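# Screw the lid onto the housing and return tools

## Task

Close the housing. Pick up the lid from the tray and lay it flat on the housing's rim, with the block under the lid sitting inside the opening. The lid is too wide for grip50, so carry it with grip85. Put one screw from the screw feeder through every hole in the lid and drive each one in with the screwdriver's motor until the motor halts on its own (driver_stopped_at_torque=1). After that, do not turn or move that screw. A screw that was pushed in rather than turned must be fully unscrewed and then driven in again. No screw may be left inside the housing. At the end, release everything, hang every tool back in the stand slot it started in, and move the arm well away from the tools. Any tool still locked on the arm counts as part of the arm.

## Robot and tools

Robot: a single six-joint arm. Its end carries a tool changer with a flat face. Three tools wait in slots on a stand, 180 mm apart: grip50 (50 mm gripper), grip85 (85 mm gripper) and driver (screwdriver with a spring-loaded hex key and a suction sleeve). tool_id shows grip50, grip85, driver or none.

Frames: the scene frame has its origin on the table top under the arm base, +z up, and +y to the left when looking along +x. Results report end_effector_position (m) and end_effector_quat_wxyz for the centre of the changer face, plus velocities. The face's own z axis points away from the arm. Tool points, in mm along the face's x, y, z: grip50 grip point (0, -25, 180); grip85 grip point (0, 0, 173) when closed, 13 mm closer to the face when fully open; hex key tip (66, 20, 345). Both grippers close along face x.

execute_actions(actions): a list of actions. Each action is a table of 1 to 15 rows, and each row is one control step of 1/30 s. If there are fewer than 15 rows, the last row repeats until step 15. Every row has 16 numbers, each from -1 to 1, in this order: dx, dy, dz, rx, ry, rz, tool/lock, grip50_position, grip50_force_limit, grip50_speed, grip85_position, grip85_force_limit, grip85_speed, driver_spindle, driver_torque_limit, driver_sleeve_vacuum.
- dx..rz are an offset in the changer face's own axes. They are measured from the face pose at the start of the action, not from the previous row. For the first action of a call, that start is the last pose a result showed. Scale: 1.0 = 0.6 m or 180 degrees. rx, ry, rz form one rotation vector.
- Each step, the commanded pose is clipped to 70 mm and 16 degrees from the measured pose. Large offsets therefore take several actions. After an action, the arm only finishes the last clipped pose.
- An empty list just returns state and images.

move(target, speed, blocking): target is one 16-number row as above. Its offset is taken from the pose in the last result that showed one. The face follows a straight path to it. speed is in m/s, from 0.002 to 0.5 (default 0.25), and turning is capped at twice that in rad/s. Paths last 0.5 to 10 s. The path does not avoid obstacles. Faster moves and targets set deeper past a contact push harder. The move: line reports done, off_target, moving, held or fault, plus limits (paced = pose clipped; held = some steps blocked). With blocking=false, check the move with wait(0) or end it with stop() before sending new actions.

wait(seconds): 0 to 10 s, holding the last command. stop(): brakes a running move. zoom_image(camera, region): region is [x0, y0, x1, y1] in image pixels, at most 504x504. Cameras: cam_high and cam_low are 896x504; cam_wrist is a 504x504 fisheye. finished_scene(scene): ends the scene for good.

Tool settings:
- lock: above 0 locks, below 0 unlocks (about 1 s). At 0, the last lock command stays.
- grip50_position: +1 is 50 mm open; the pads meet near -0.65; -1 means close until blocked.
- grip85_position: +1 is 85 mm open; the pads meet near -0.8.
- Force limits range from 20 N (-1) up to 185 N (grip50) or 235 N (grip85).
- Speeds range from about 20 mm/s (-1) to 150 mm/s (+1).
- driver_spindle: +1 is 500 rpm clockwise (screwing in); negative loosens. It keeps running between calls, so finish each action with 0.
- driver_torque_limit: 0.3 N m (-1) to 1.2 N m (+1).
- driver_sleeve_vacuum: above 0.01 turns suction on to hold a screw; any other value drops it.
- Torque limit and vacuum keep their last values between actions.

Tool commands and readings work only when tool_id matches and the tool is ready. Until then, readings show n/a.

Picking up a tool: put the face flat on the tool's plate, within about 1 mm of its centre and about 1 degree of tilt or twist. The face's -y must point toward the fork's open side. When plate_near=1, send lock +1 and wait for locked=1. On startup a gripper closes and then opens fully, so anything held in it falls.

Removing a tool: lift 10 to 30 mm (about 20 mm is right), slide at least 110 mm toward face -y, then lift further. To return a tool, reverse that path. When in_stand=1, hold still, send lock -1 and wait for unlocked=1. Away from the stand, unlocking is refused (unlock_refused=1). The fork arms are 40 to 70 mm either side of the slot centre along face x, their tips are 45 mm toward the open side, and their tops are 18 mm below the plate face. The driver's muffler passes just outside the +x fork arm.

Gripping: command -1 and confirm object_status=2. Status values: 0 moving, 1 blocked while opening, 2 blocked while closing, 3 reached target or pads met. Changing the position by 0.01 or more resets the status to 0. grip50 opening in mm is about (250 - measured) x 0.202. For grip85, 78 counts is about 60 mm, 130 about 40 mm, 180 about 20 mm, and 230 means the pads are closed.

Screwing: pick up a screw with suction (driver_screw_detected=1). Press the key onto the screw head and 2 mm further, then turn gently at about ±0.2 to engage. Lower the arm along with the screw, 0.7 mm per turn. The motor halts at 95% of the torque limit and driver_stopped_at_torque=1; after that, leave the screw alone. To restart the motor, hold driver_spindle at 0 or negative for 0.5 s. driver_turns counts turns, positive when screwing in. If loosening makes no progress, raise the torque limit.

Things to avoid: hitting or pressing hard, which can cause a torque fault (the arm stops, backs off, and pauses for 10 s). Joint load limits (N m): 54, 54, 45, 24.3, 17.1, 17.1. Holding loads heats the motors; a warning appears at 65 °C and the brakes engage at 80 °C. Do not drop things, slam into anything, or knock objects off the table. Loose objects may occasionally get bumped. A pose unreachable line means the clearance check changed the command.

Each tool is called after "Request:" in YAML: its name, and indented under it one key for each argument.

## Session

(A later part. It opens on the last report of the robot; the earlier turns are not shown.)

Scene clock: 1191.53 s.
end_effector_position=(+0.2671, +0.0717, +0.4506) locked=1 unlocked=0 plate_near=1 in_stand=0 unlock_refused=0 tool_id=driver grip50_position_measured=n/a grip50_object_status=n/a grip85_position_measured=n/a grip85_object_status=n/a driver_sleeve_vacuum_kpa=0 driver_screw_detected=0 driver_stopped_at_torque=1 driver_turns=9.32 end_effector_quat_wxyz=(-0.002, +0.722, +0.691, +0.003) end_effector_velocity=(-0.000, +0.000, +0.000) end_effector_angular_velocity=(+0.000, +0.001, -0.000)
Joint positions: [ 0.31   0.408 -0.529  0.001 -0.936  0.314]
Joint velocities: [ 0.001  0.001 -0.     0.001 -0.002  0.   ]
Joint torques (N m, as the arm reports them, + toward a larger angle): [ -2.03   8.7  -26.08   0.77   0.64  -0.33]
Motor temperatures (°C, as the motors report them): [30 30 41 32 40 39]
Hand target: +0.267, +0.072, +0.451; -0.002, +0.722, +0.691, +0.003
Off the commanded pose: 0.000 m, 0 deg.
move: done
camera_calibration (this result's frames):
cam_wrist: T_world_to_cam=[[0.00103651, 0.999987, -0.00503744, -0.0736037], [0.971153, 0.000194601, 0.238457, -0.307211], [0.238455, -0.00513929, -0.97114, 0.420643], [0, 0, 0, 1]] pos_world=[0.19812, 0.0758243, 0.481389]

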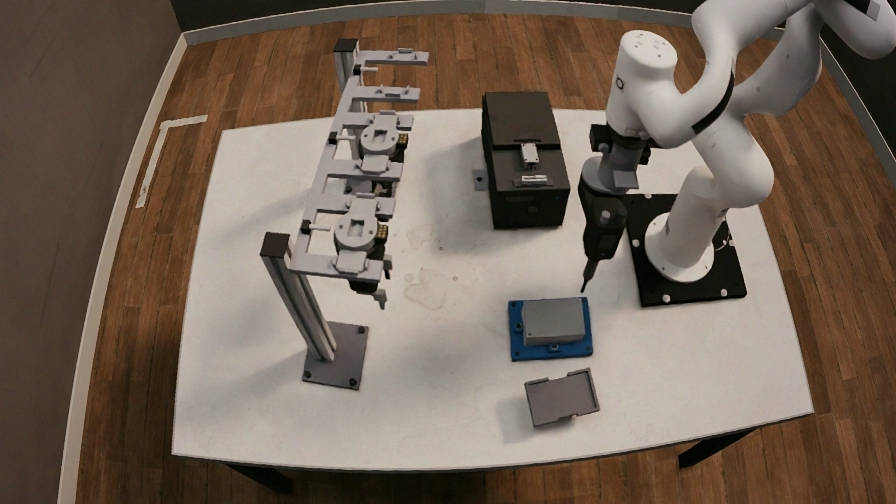

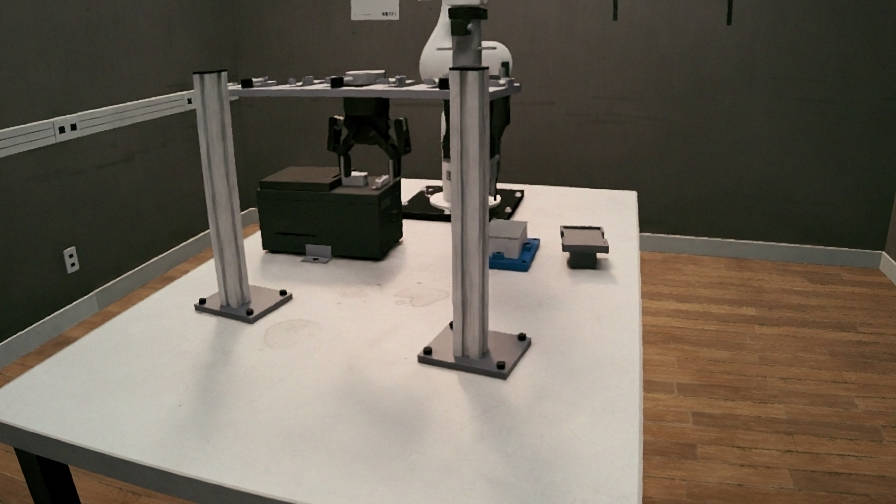

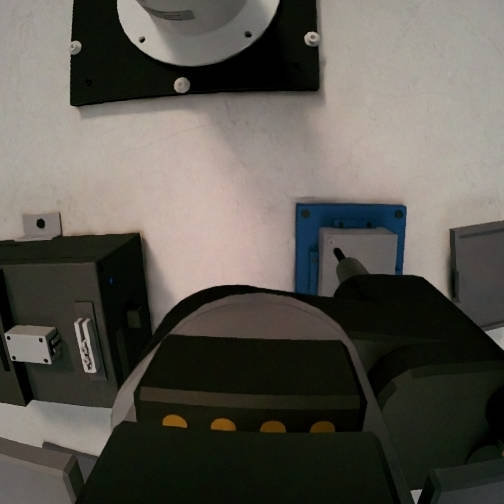

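Request:
move:
  target: [-0.3834,0.1412,-0.14,0,0,0,0,1,0,0,1,0,0,0,0,0]
  speed: 0.2

Request:
zoom_image:
  camera: "cam_wrist"
  region: [300, 210, 360, 282]

Request:
zoom_image:
  camera: "cam_high"
  region: [500, 150, 560, 200]

Scene clock: 1209.10 s.
end_effector_position=(+0.3412, -0.1622, +0.5333) locked=1 unlocked=0 plate_near=1 in_stand=0 unlock_refused=0 tool_id=driver grip50_position_measured=n/a grip50_object_status=n/a grip85_position_measured=n/a grip85_object_status=n/a driver_sleeve_vacuum_kpa=0 driver_screw_detected=0 driver_stopped_at_torque=1 driver_turns=9.32 end_effector_quat_wxyz=(-0.002, +0.722, +0.692, +0.003) end_effector_velocity=(+0.001, -0.001, +0.000) end_effector_angular_velocity=(+0.000, -0.000, -0.000)
Joint positions: [-0.396  0.178 -0.891  0.001 -1.068 -0.393]
Joint velocities: [-0.003 -0.003 -0.003  0.    -0.001 -0.002]
Joint torques (N m, as the arm reports them, + toward a larger angle): [ -2.59  23.31 -26.37   1.26  -0.01  -0.28]
Motor temperatures (°C, as the motors report them): [30 30 41 32 39 39]
Hand target: +0.341, -0.162, +0.533; -0.001, +0.722, +0.691, +0.003
Off the commanded pose: 0.000 m, 0 deg.
move: done
camera_calibration (this result's frames):
cam_wrist: T_world_to_cam=[[0.000612891, 0.999984, -0.00567021, 0.161118], [0.971067, 0.000758923, 0.238804, -0.398921], [0.238804, -0.00565252, -0.971051, 0.481828], [0, 0, 0, 1]] pos_world=[0.272218, -0.158089, 0.564057]

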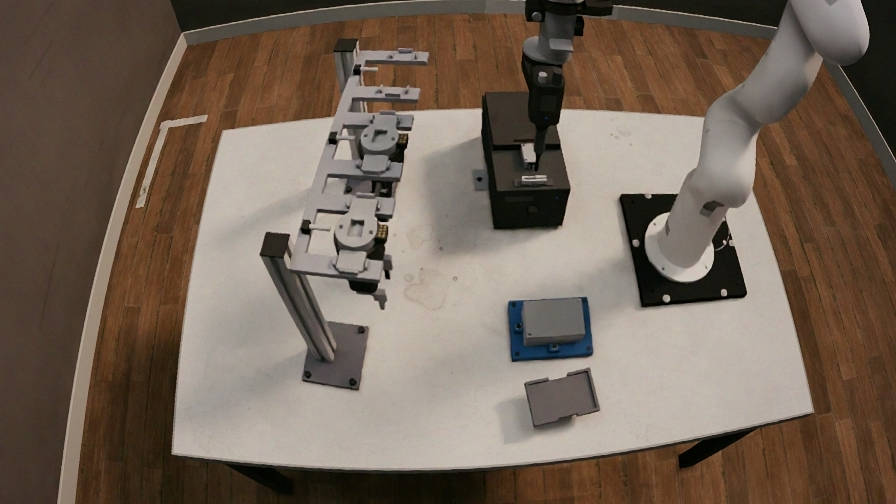

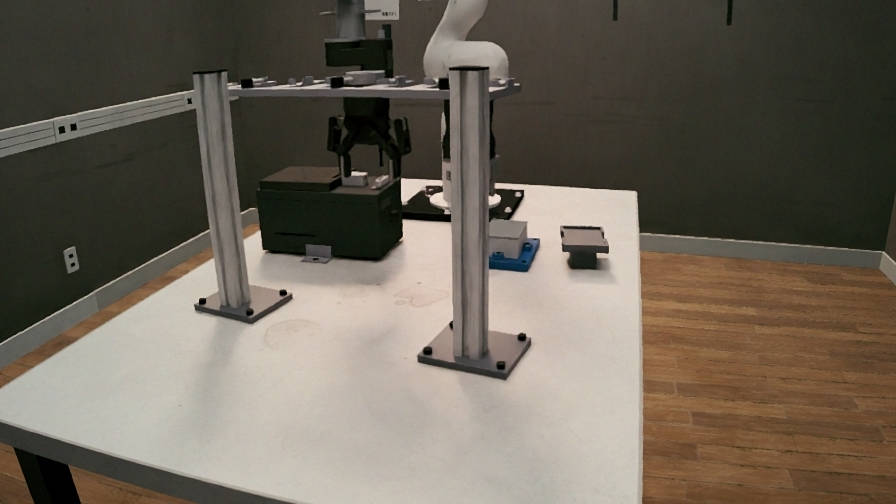

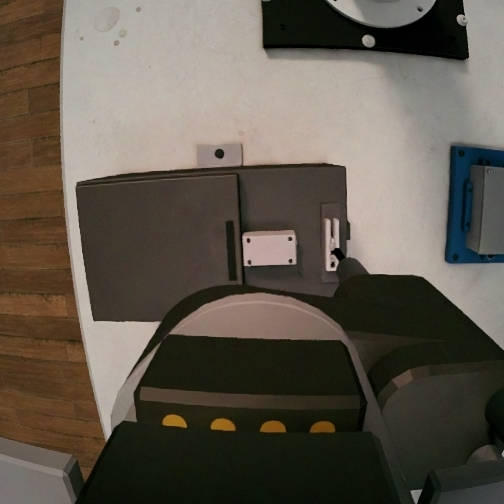

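Region (300, 210, 360, 282) of cam_wrist's 504x504 image, scaled by 7.000, with more detail than that image has.

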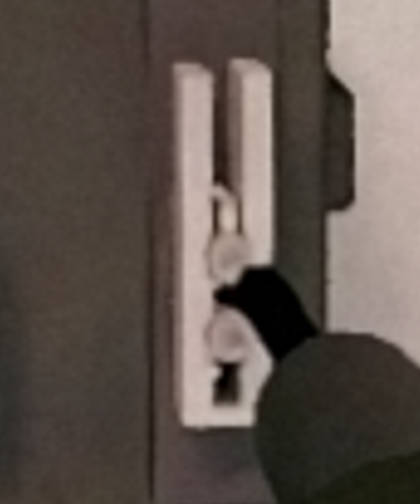

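Region (500, 150, 560, 200) of cam_high's 896x504 image, scaled by 8.400, with more detail than that image has.

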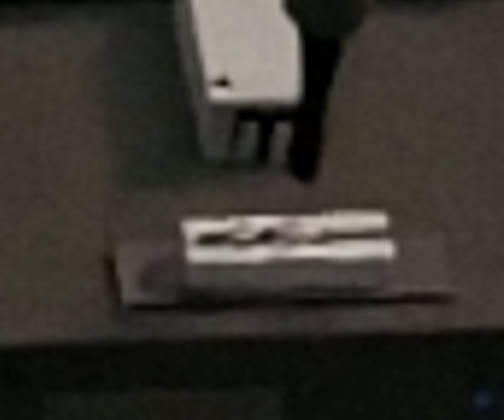

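Request:
move:
  target: [0.0004,0.0012,0.022,0,0,0,0,1,0,0,1,0,0,0,0,1]
  speed: 0.03

Request:
zoom_image:
  camera: "cam_wrist"
  region: [310, 220, 360, 280]

Request:
zoom_image:
  camera: "cam_high"
  region: [500, 150, 560, 200]

Scene clock: 1221.73 s.
end_effector_position=(+0.3419, -0.1619, +0.5202) locked=1 unlocked=0 plate_near=1 in_stand=0 unlock_refused=0 tool_id=driver grip50_position_measured=n/a grip50_object_status=n/a grip85_position_measured=n/a grip85_object_status=n/a driver_sleeve_vacuum_kpa=14 driver_screw_detected=0 driver_stopped_at_torque=1 driver_turns=9.32 end_effector_quat_wxyz=(-0.002, +0.722, +0.692, +0.003) end_effector_velocity=(+0.000, -0.000, +0.000) end_effector_angular_velocity=(-0.002, -0.002, -0.000)
Joint positions: [-0.395  0.17  -0.868  0.001 -1.038 -0.392]
Joint velocities: [-0.001  0.     0.    -0.001  0.002  0.   ]
Joint torques (N m, as the arm reports them, + toward a larger angle): [ -2.28  22.58 -26.03   1.1   -0.07  -0.19]
Motor temperatures (°C, as the motors report them): [30 30 41 32 39 39]
Hand target: +0.342, -0.162, +0.520; -0.002, +0.722, +0.692, +0.003
Off the commanded pose: 0.000 m, 0 deg.
move: done
camera_calibration (this result's frames):
cam_wrist: T_world_to_cam=[[0.000663794, 0.999983, -0.00573388, 0.160795], [0.971047, 0.000725191, 0.238888, -0.396554], [0.238888, -0.00572643, -0.97103, 0.468875], [0, 0, 0, 1]] pos_world=[0.272957, -0.157819, 0.550946]

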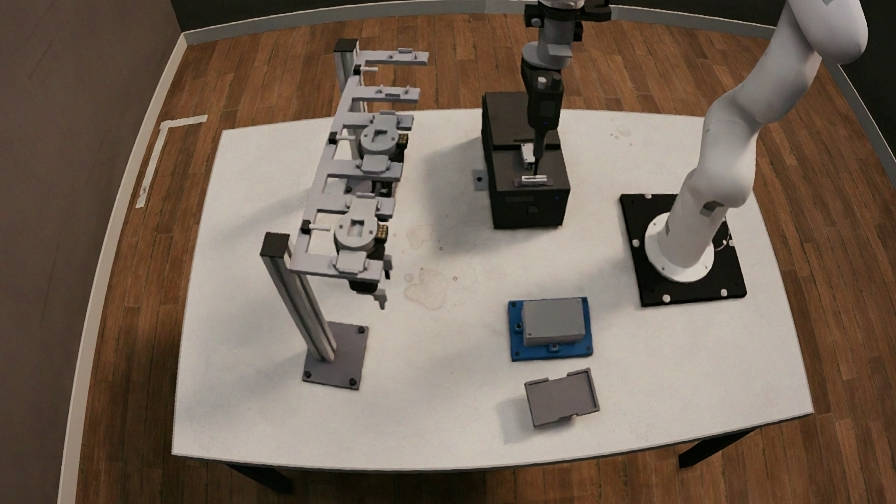

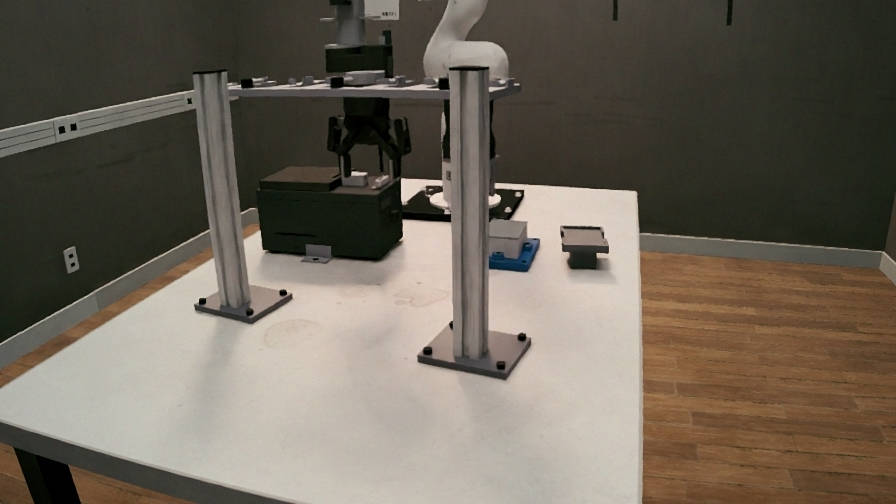

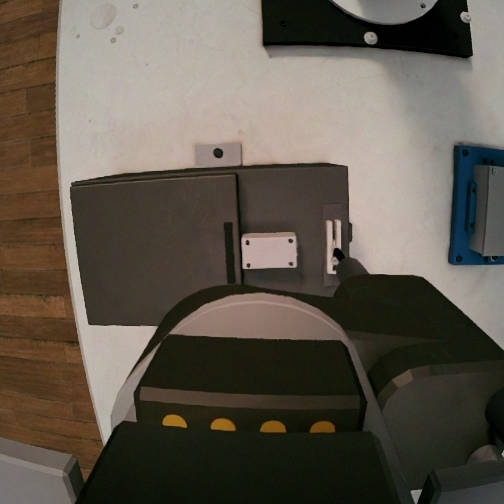

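Region (310, 220, 360, 280) of cam_wrist's 504x504 image, scaled by 8.400, with more detail than that image has.

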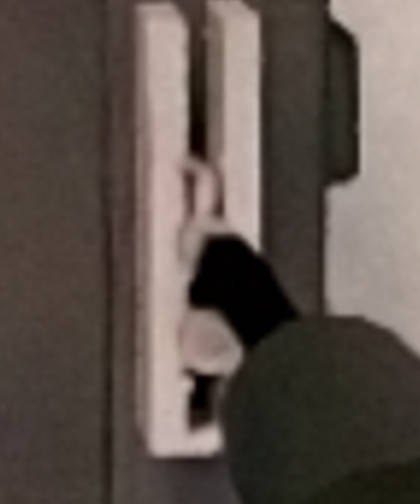

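Region (500, 150, 560, 200) of cam_high's 896x504 image, scaled by 8.400, with more detail than that image has.

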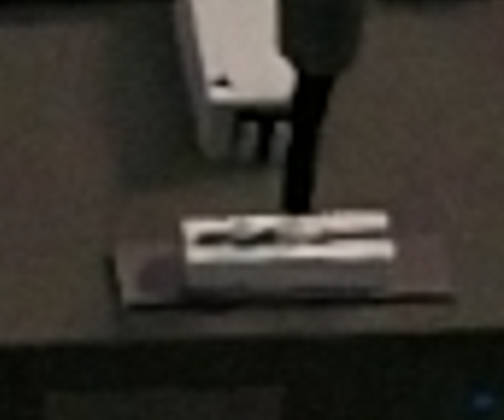

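Request:
move:
  target: [-0.0016,0.0010,0.005,0,0,0,0,1,0,0,1,0,0,0,0,1]
  speed: 0.01

Request:
zoom_image:
  camera: "cam_wrist"
  region: [310, 220, 360, 280]

Request:
zoom_image:
  camera: "cam_high"
  region: [500, 150, 560, 200]

Request:
zoom_image:
  camera: "cam_low"
  region: [350, 150, 410, 200]

Scene clock: 1235.53 s.
end_effector_position=(+0.3425, -0.1629, +0.5172) locked=1 unlocked=0 plate_near=1 in_stand=0 unlock_refused=0 tool_id=driver grip50_position_measured=n/a grip50_object_status=n/a grip85_position_measured=n/a grip85_object_status=n/a driver_sleeve_vacuum_kpa=14 driver_screw_detected=0 driver_stopped_at_torque=1 driver_turns=9.32 end_effector_quat_wxyz=(-0.002, +0.722, +0.692, +0.003) end_effector_velocity=(-0.000, -0.000, -0.000) end_effector_angular_velocity=(-0.001, -0.000, +0.000)
Joint positions: [-0.397  0.166 -0.865  0.001 -1.03  -0.393]
Joint velocities: [-0.001 -0.     0.001 -0.001  0.001 -0.001]
Joint torques (N m, as the arm reports them, + toward a larger angle): [ -0.63  23.19 -26.1    0.7   -0.12  -0.29]
Motor temperatures (°C, as the motors report them): [30 30 41 32 39 39]
Hand target: +0.342, -0.163, +0.517; -0.002, +0.722, +0.692, +0.003
Off the commanded pose: 0.000 m, 0 deg.
move: done
camera_calibration (this result's frames):
cam_wrist: T_world_to_cam=[[0.0006768, 0.999983, -0.00573288, 0.161733], [0.971053, 0.000712169, 0.238862, -0.396364], [0.238862, -0.00572859, -0.971037, 0.465855], [0, 0, 0, 1]] pos_world=[0.273506, -0.158779, 0.547965]

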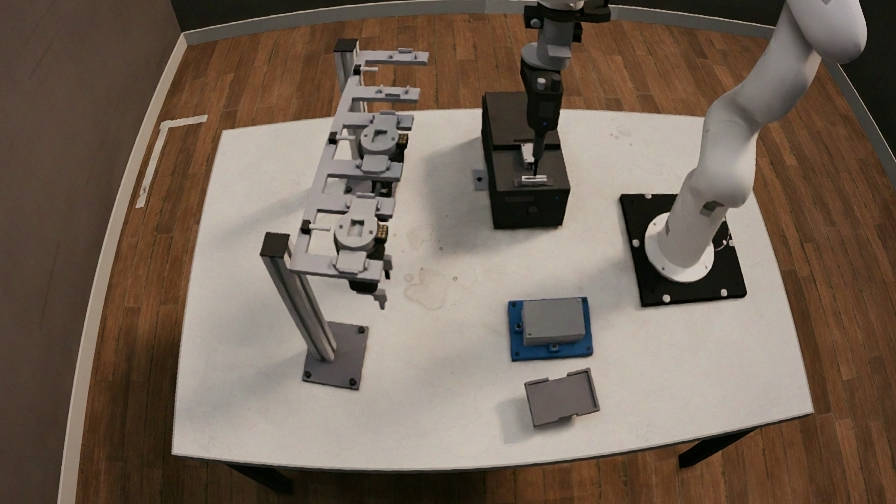

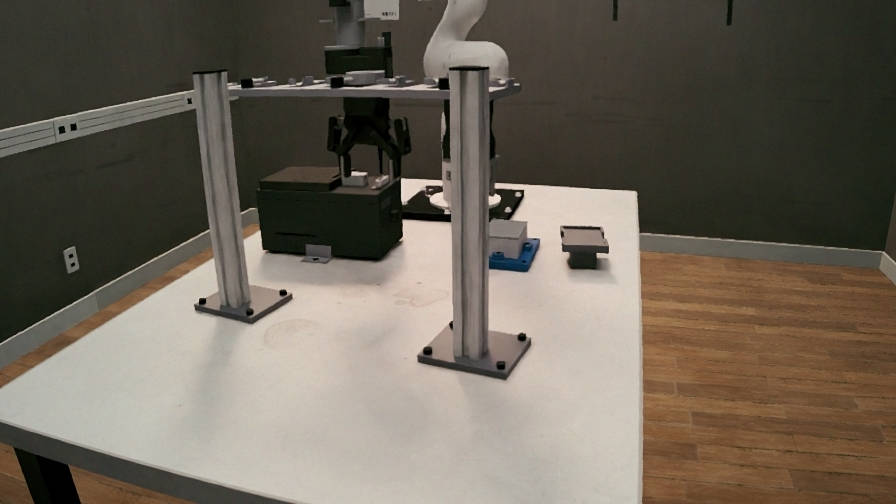

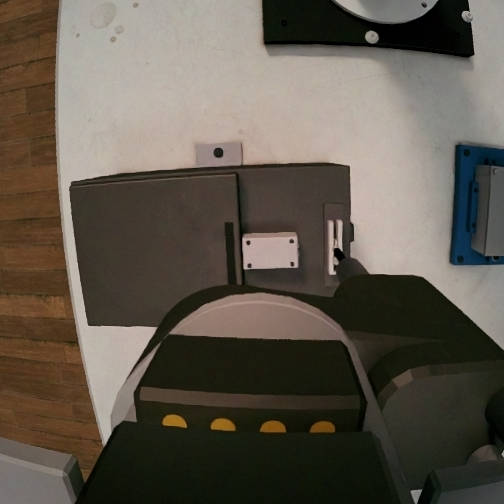

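Region (310, 220, 360, 280) of cam_wrist's 504x504 image, scaled by 8.400, with more detail than that image has.

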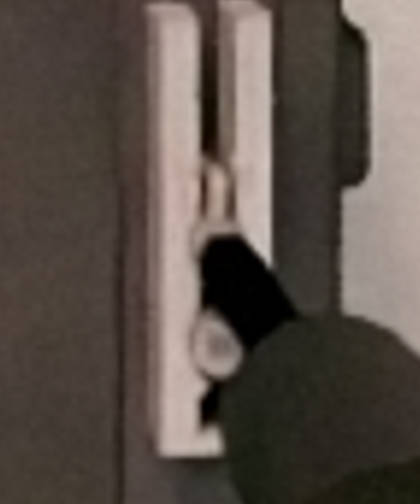

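Region (500, 150, 560, 200) of cam_high's 896x504 image, scaled by 8.400, with more detail than that image has.

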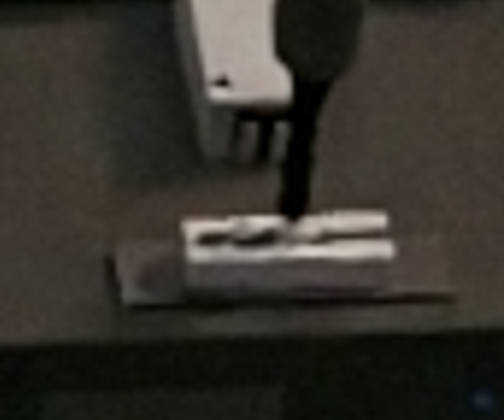

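Region (350, 150, 410, 200) of cam_low's 896x504 image, scaled by 8.400, with more detail than that image has.

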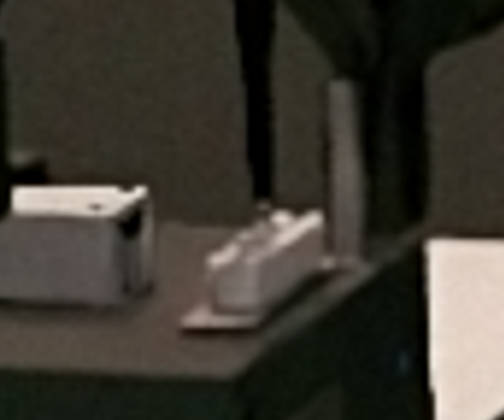

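Request:
move:
  target: [-0.0003,-0.0004,0.010,0,0,0,0,1,0,0,1,0,0,0,0,1]
  speed: 0.008

Request:
execute_actions:
  actions:
    - [[0,0,0,0,0,0,0,1,0,0,1,0,0,0.1,0,1]]
    - [[0,0,0,0,0,0,0,1,0,0,1,0,0,0,0,1]]

Request:
zoom_image:
  camera: "cam_wrist"
  region: [310, 220, 360, 280]

Request:
zoom_image:
  camera: "cam_low"
  region: [350, 150, 410, 200]

Scene clock: 1252.73 s.
end_effector_position=(+0.3422, -0.1630, +0.5113) locked=1 unlocked=0 plate_near=1 in_stand=0 unlock_refused=0 tool_id=driver grip50_position_measured=n/a grip50_object_status=n/a grip85_position_measured=n/a grip85_object_status=n/a driver_sleeve_vacuum_kpa=14 driver_screw_detected=0 driver_stopped_at_torque=1 driver_turns=9.32 end_effector_quat_wxyz=(-0.002, +0.722, +0.692, +0.003) end_effector_velocity=(-0.000, +0.000, -0.001) end_effector_angular_velocity=(+0.000, +0.001, +0.000)
Joint positions: [-0.398  0.163 -0.854  0.001 -1.017 -0.394]
Joint velocities: [-0.    -0.001  0.003  0.     0.003 -0.   ]
Joint torques (N m, as the arm reports them, + toward a larger angle): [ -2.86  23.19 -25.12   0.19   0.45  -0.17]
Motor temperatures (°C, as the motors report them): [30 30 41 32 39 39]
Hand target: +0.342, -0.163, +0.511; -0.002, +0.722, +0.692, +0.003
Off the commanded pose: 0.000 m, 0 deg.
move: done
camera_calibration (this result's frames):
cam_wrist: T_world_to_cam=[[0.000712776, 0.999984, -0.00566413, 0.161762], [0.971035, 0.00066124, 0.238935, -0.394776], [0.238935, -0.00567038, -0.971019, 0.460206], [0, 0, 0, 1]] pos_world=[0.273267, -0.158889, 0.542111]

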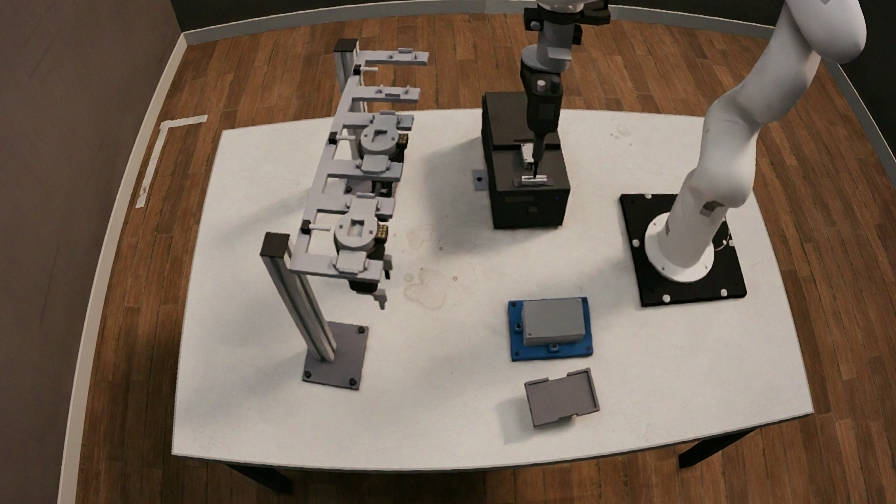

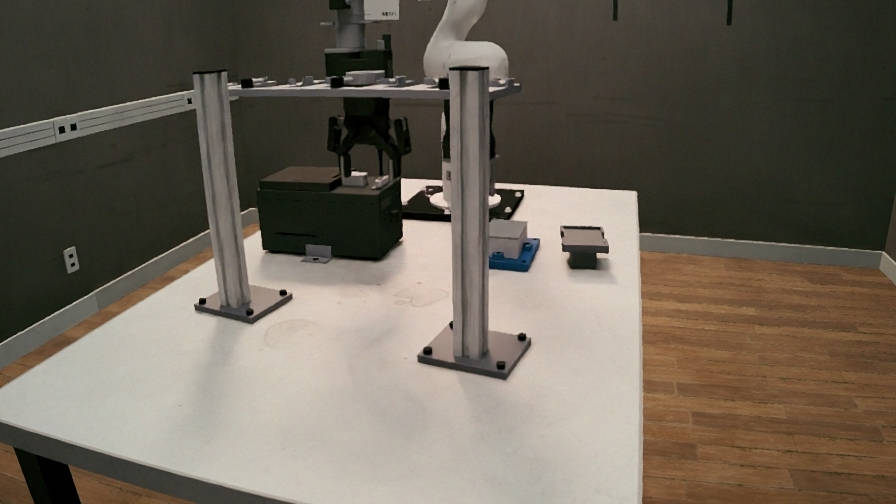

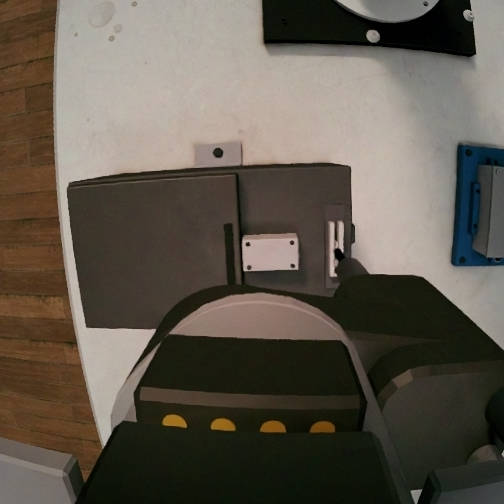

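Scene clock: 1253.73 s.
end_effector_position=(+0.3422, -0.1630, +0.5114) locked=1 unlocked=0 plate_near=1 in_stand=0 unlock_refused=0 tool_id=driver grip50_position_measured=n/a grip50_object_status=n/a grip85_position_measured=n/a grip85_object_status=n/a driver_sleeve_vacuum_kpa=14 driver_screw_detected=0 driver_stopped_at_torque=0 driver_turns=9.73 end_effector_quat_wxyz=(-0.002, +0.722, +0.692, +0.003) end_effector_velocity=(-0.000, -0.000, +0.000) end_effector_angular_velocity=(-0.000, -0.000, +0.001)
Joint positions: [-0.398  0.163 -0.854  0.001 -1.017 -0.394]
Joint velocities: [-0.     0.001  0.    -0.    -0.    -0.001]
Joint torques (N m, as the arm reports them, + toward a larger angle): [ -1.14  21.5  -24.73   0.18   0.46  -0.36]
Motor temperatures (°C, as the motors report them): [30 30 41 32 39 39]
Hand target: +0.342, -0.163, +0.511; -0.002, +0.722, +0.692, +0.003
Off the commanded pose: 0.000 m, 0 deg.
Step readings (end_effector_position; steps 1 to 15: 1st action; 16 to 30: 2nd action):
0: (+0.3422, -0.1630, +0.5113)
1: (+0.3422, -0.1630, +0.5113)
2: (+0.3422, -0.1630, +0.5113)
4: (+0.3422, -0.1630, +0.5114)
8: (+0.3422, -0.1630, +0.5114)
15: (+0.3422, -0.1630, +0.5114)
16: (+0.3422, -0.1630, +0.5114)
17: (+0.3422, -0.1630, +0.5114)
19: (+0.3422, -0.1630, +0.5114)
23: (+0.3422, -0.1630, +0.5114)
30: end_effector_position above
camera_calibration (this result's frames):
cam_wrist: T_world_to_cam=[[0.00071302, 0.999984, -0.0056627, 0.16176], [0.971033, 0.000660715, 0.238944, -0.394782], [0.238944, -0.00566904, -0.971017, 0.460207], [0, 0, 0, 1]] pos_world=[0.273268, -0.158887, 0.542115]

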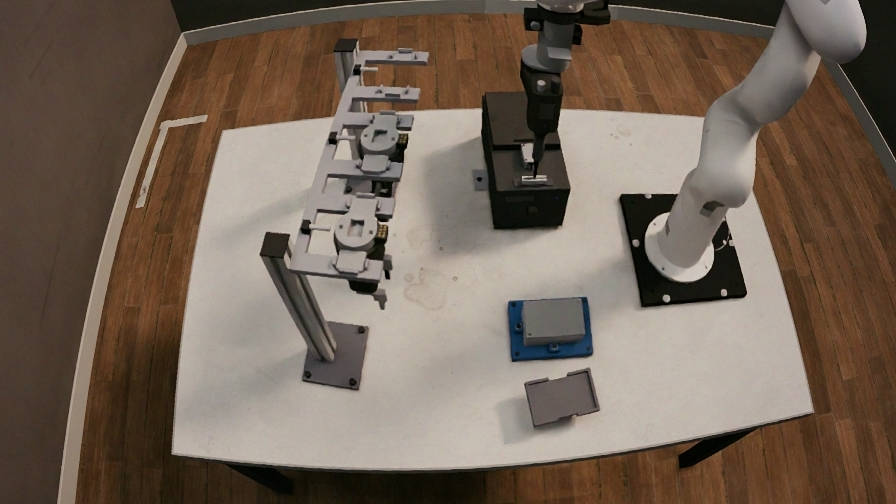

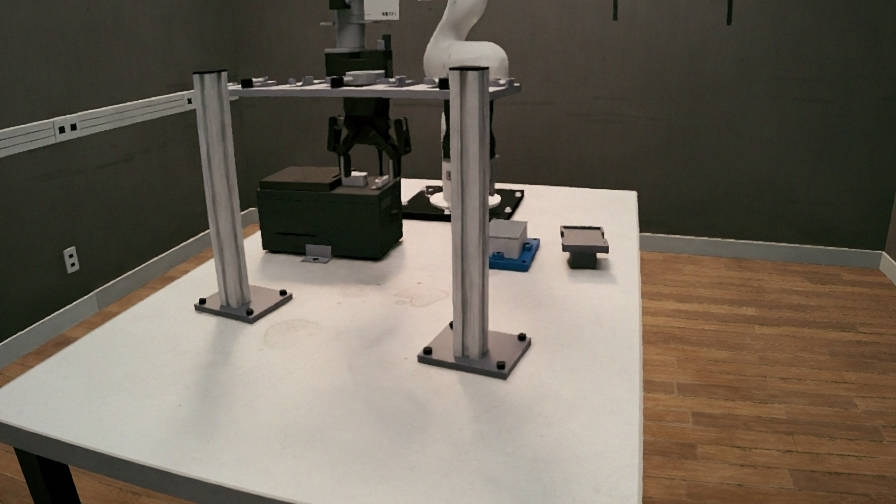

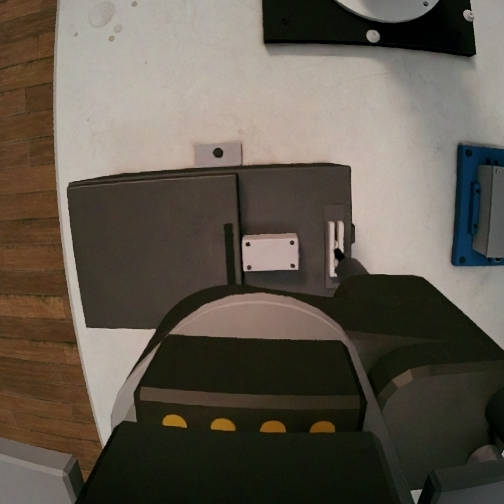

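Region (310, 220, 360, 280) of cam_wrist's 504x504 image, scaled by 8.400, with more detail than that image has.

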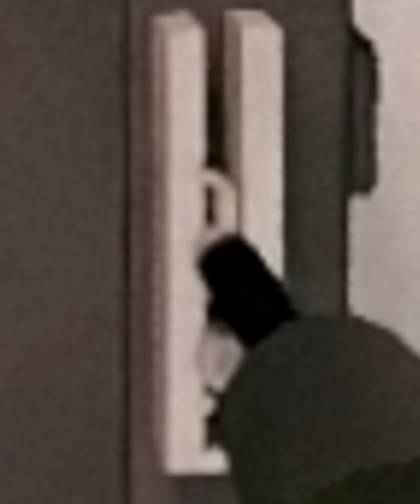

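Region (350, 150, 410, 200) of cam_low's 896x504 image, scaled by 8.400, with more detail than that image has.

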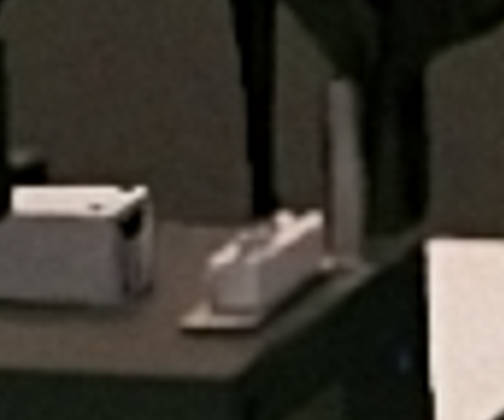

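Request:
execute_actions:
  actions:
    - [[0,0,0.0025,0,0,0,0,1,0,0,1,0,0,0,0,1]]
    - [[0,0,0,0,0,0,0,1,0,0,1,0,0,0.1,0,1]]
    - [[0,0,0,0,0,0,0,1,0,0,1,0,0,0,0,1]]

Request:
zoom_image:
  camera: "cam_wrist"
  region: [310, 220, 360, 280]

Request:
zoom_image:
  camera: "cam_low"
  region: [350, 150, 410, 200]

Scene clock: 1264.53 s.
end_effector_position=(+0.3422, -0.1630, +0.5099) locked=1 unlocked=0 plate_near=1 in_stand=0 unlock_refused=0 tool_id=driver grip50_position_measured=n/a grip50_object_status=n/a grip85_position_measured=n/a grip85_object_status=n/a driver_sleeve_vacuum_kpa=14 driver_screw_detected=0 driver_stopped_at_torque=0 driver_turns=10.14 end_effector_quat_wxyz=(-0.002, +0.722, +0.692, +0.003) end_effector_velocity=(-0.000, -0.000, +0.000) end_effector_angular_velocity=(-0.000, +0.001, -0.001)
Joint positions: [-0.398  0.162 -0.852  0.001 -1.013 -0.394]
Joint velocities: [-0.001  0.001 -0.    -0.001 -0.001  0.   ]
Joint torques (N m, as the arm reports them, + toward a larger angle): [ -1.95  21.06 -24.52   0.23   0.42  -0.19]
Motor temperatures (°C, as the motors report them): [30 30 41 32 39 39]
Hand target: +0.342, -0.163, +0.510; -0.002, +0.722, +0.692, +0.003
Off the commanded pose: 0.000 m, 0 deg.
Step readings (end_effector_position; steps 1 to 15: 1st action; 16 to 30: 2nd action; 31 to 45: 3rd action):
0: (+0.3422, -0.1630, +0.5114)
1: (+0.3422, -0.1630, +0.5113)
2: (+0.3423, -0.1630, +0.5112)
4: (+0.3422, -0.1630, +0.5104)
8: (+0.3422, -0.1630, +0.5099)
15: (+0.3422, -0.1630, +0.5099)
16: (+0.3422, -0.1630, +0.5099)
17: (+0.3422, -0.1630, +0.5099)
19: (+0.3422, -0.1630, +0.5099)
23: (+0.3422, -0.1630, +0.5099)
30: (+0.3422, -0.1630, +0.5099)
31: (+0.3422, -0.1630, +0.5099)
32: (+0.3422, -0.1630, +0.5099)
34: (+0.3422, -0.1630, +0.5099)
38: (+0.3422, -0.1630, +0.5099)
45: end_effector_position above
camera_calibration (this result's frames):
cam_wrist: T_world_to_cam=[[0.000716233, 0.999984, -0.00567047, 0.161747], [0.97103, 0.000659531, 0.238958, -0.394436], [0.238958, -0.00567735, -0.971013, 0.458765], [0, 0, 0, 1]] pos_world=[0.273268, -0.15888, 0.540638]

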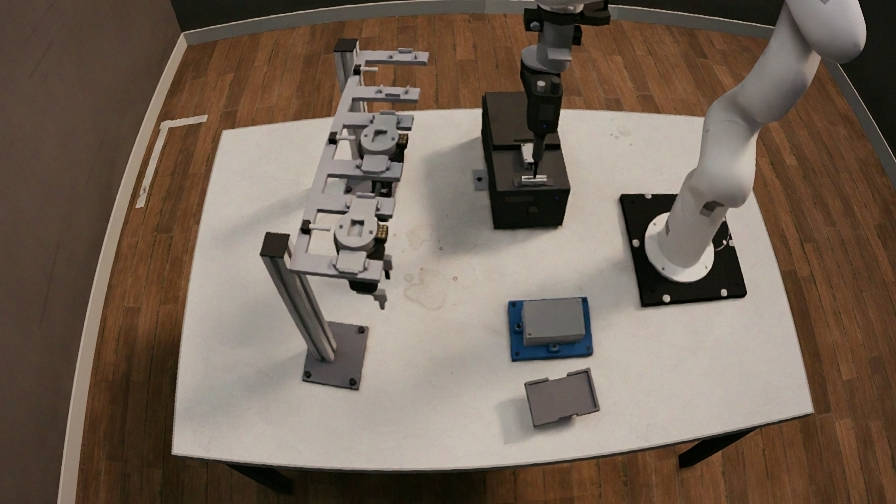

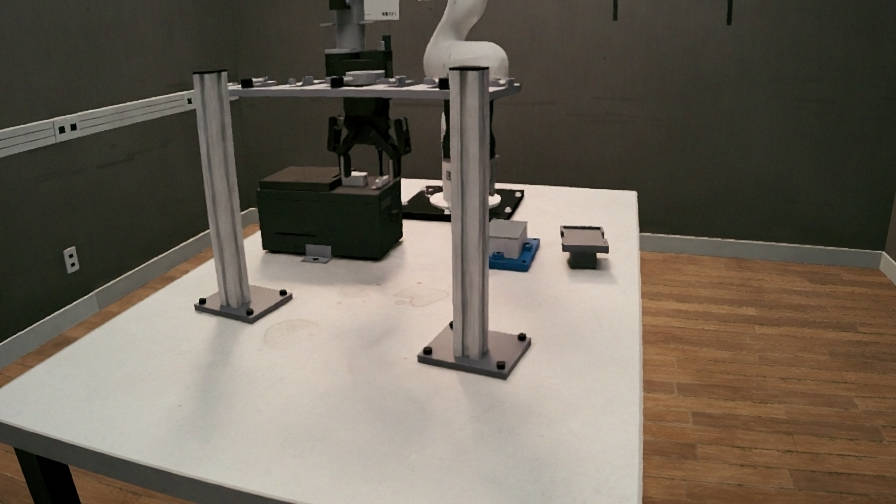

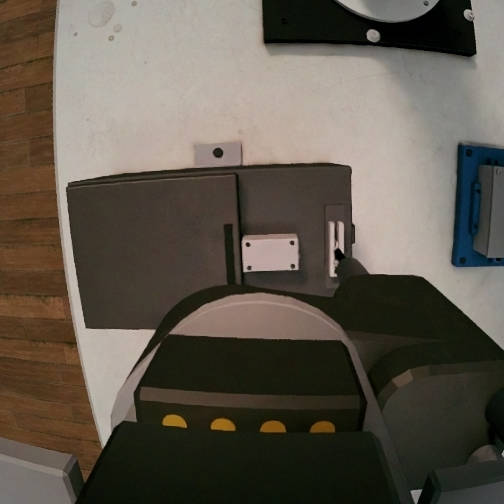

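Region (310, 220, 360, 280) of cam_wrist's 504x504 image, scaled by 8.400, with more detail than that image has.

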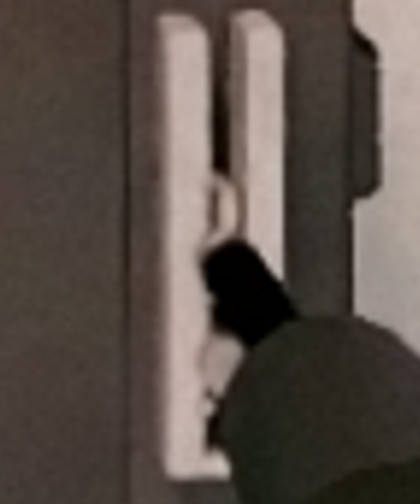

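Region (350, 150, 410, 200) of cam_low's 896x504 image, scaled by 8.400, with more detail than that image has.

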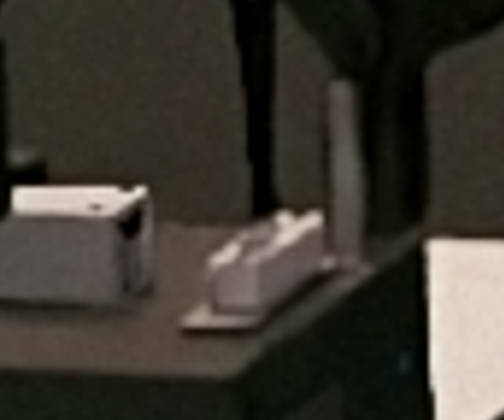

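Request:
move:
  target: [0,0,-0.012,0,0,0,0,1,0,0,1,0,0,0,0,1]
  speed: 0.01

Request:
zoom_image:
  camera: "cam_wrist"
  region: [310, 220, 360, 280]

Request:
zoom_image:
  camera: "cam_low"
  region: [350, 150, 410, 200]

Request:
zoom_image:
  camera: "cam_high"
  region: [500, 150, 560, 200]

Scene clock: 1285.43 s.
end_effector_position=(+0.3422, -0.1631, +0.5170) locked=1 unlocked=0 plate_near=1 in_stand=0 unlock_refused=0 tool_id=driver grip50_position_measured=n/a grip50_object_status=n/a grip85_position_measured=n/a grip85_object_status=n/a driver_sleeve_vacuum_kpa=38 driver_screw_detected=1 driver_stopped_at_torque=0 driver_turns=10.14 end_effector_quat_wxyz=(-0.002, +0.722, +0.692, +0.003) end_effector_velocity=(-0.000, +0.000, +0.001) end_effector_angular_velocity=(+0.000, +0.001, +0.001)
Joint positions: [-0.397  0.166 -0.864  0.001 -1.03  -0.394]
Joint velocities: [-0.     0.001 -0.001 -0.001 -0.003 -0.001]
Joint torques (N m, as the arm reports them, + toward a larger angle): [ -1.6   23.87 -25.9    1.22   0.07  -0.27]
Motor temperatures (°C, as the motors report them): [30 30 41 32 39 39]
Hand target: +0.342, -0.163, +0.517; -0.002, +0.722, +0.692, +0.003
Off the commanded pose: 0.000 m, 0 deg.
move: done
camera_calibration (this result's frames):
cam_wrist: T_world_to_cam=[[0.000689886, 0.999984, -0.00567136, 0.161838], [0.971029, 0.000685337, 0.23896, -0.396136], [0.23896, -0.00567191, -0.971013, 0.465694], [0, 0, 0, 1]] pos_world=[0.273266, -0.158922, 0.547773]

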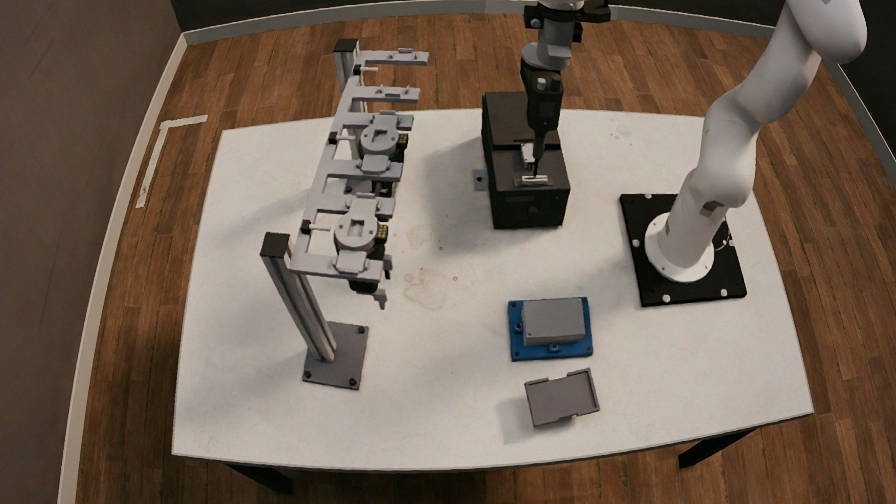

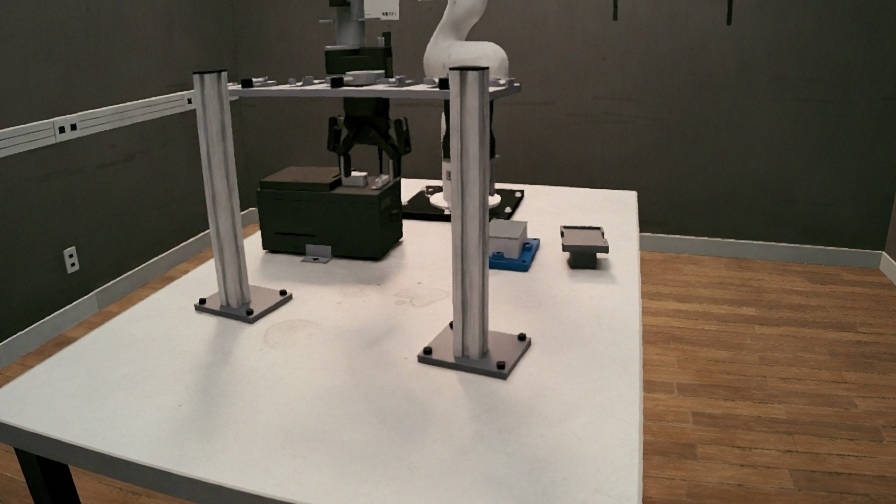

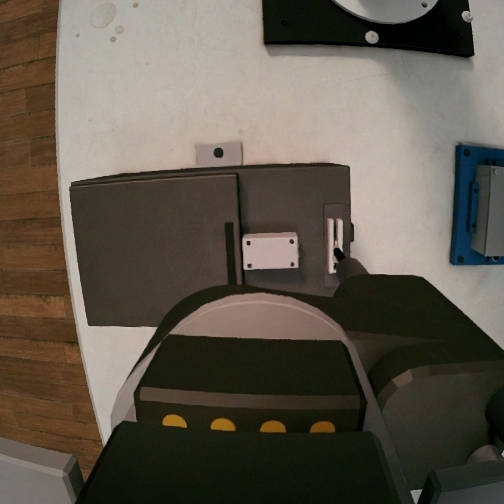

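Region (310, 220, 360, 280) of cam_wrist's 504x504 image, scaled by 8.400, with more detail than that image has.

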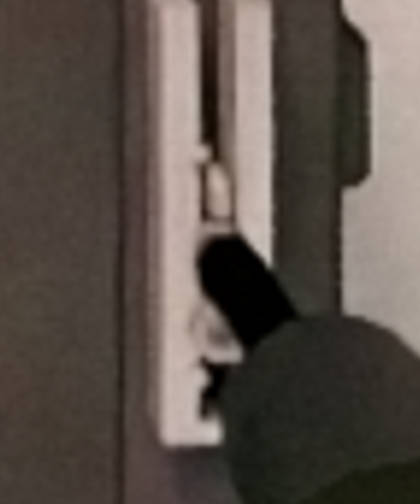

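Region (350, 150, 410, 200) of cam_low's 896x504 image, scaled by 8.400, with more detail than that image has.

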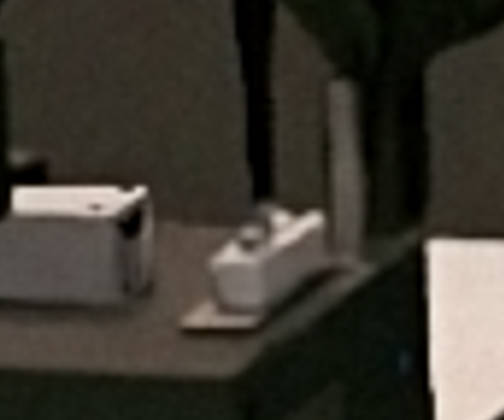

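Region (500, 150, 560, 200) of cam_high's 896x504 image, scaled by 8.400, with more detail than that image has.

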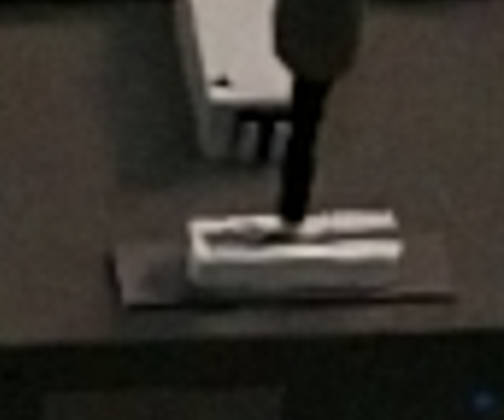

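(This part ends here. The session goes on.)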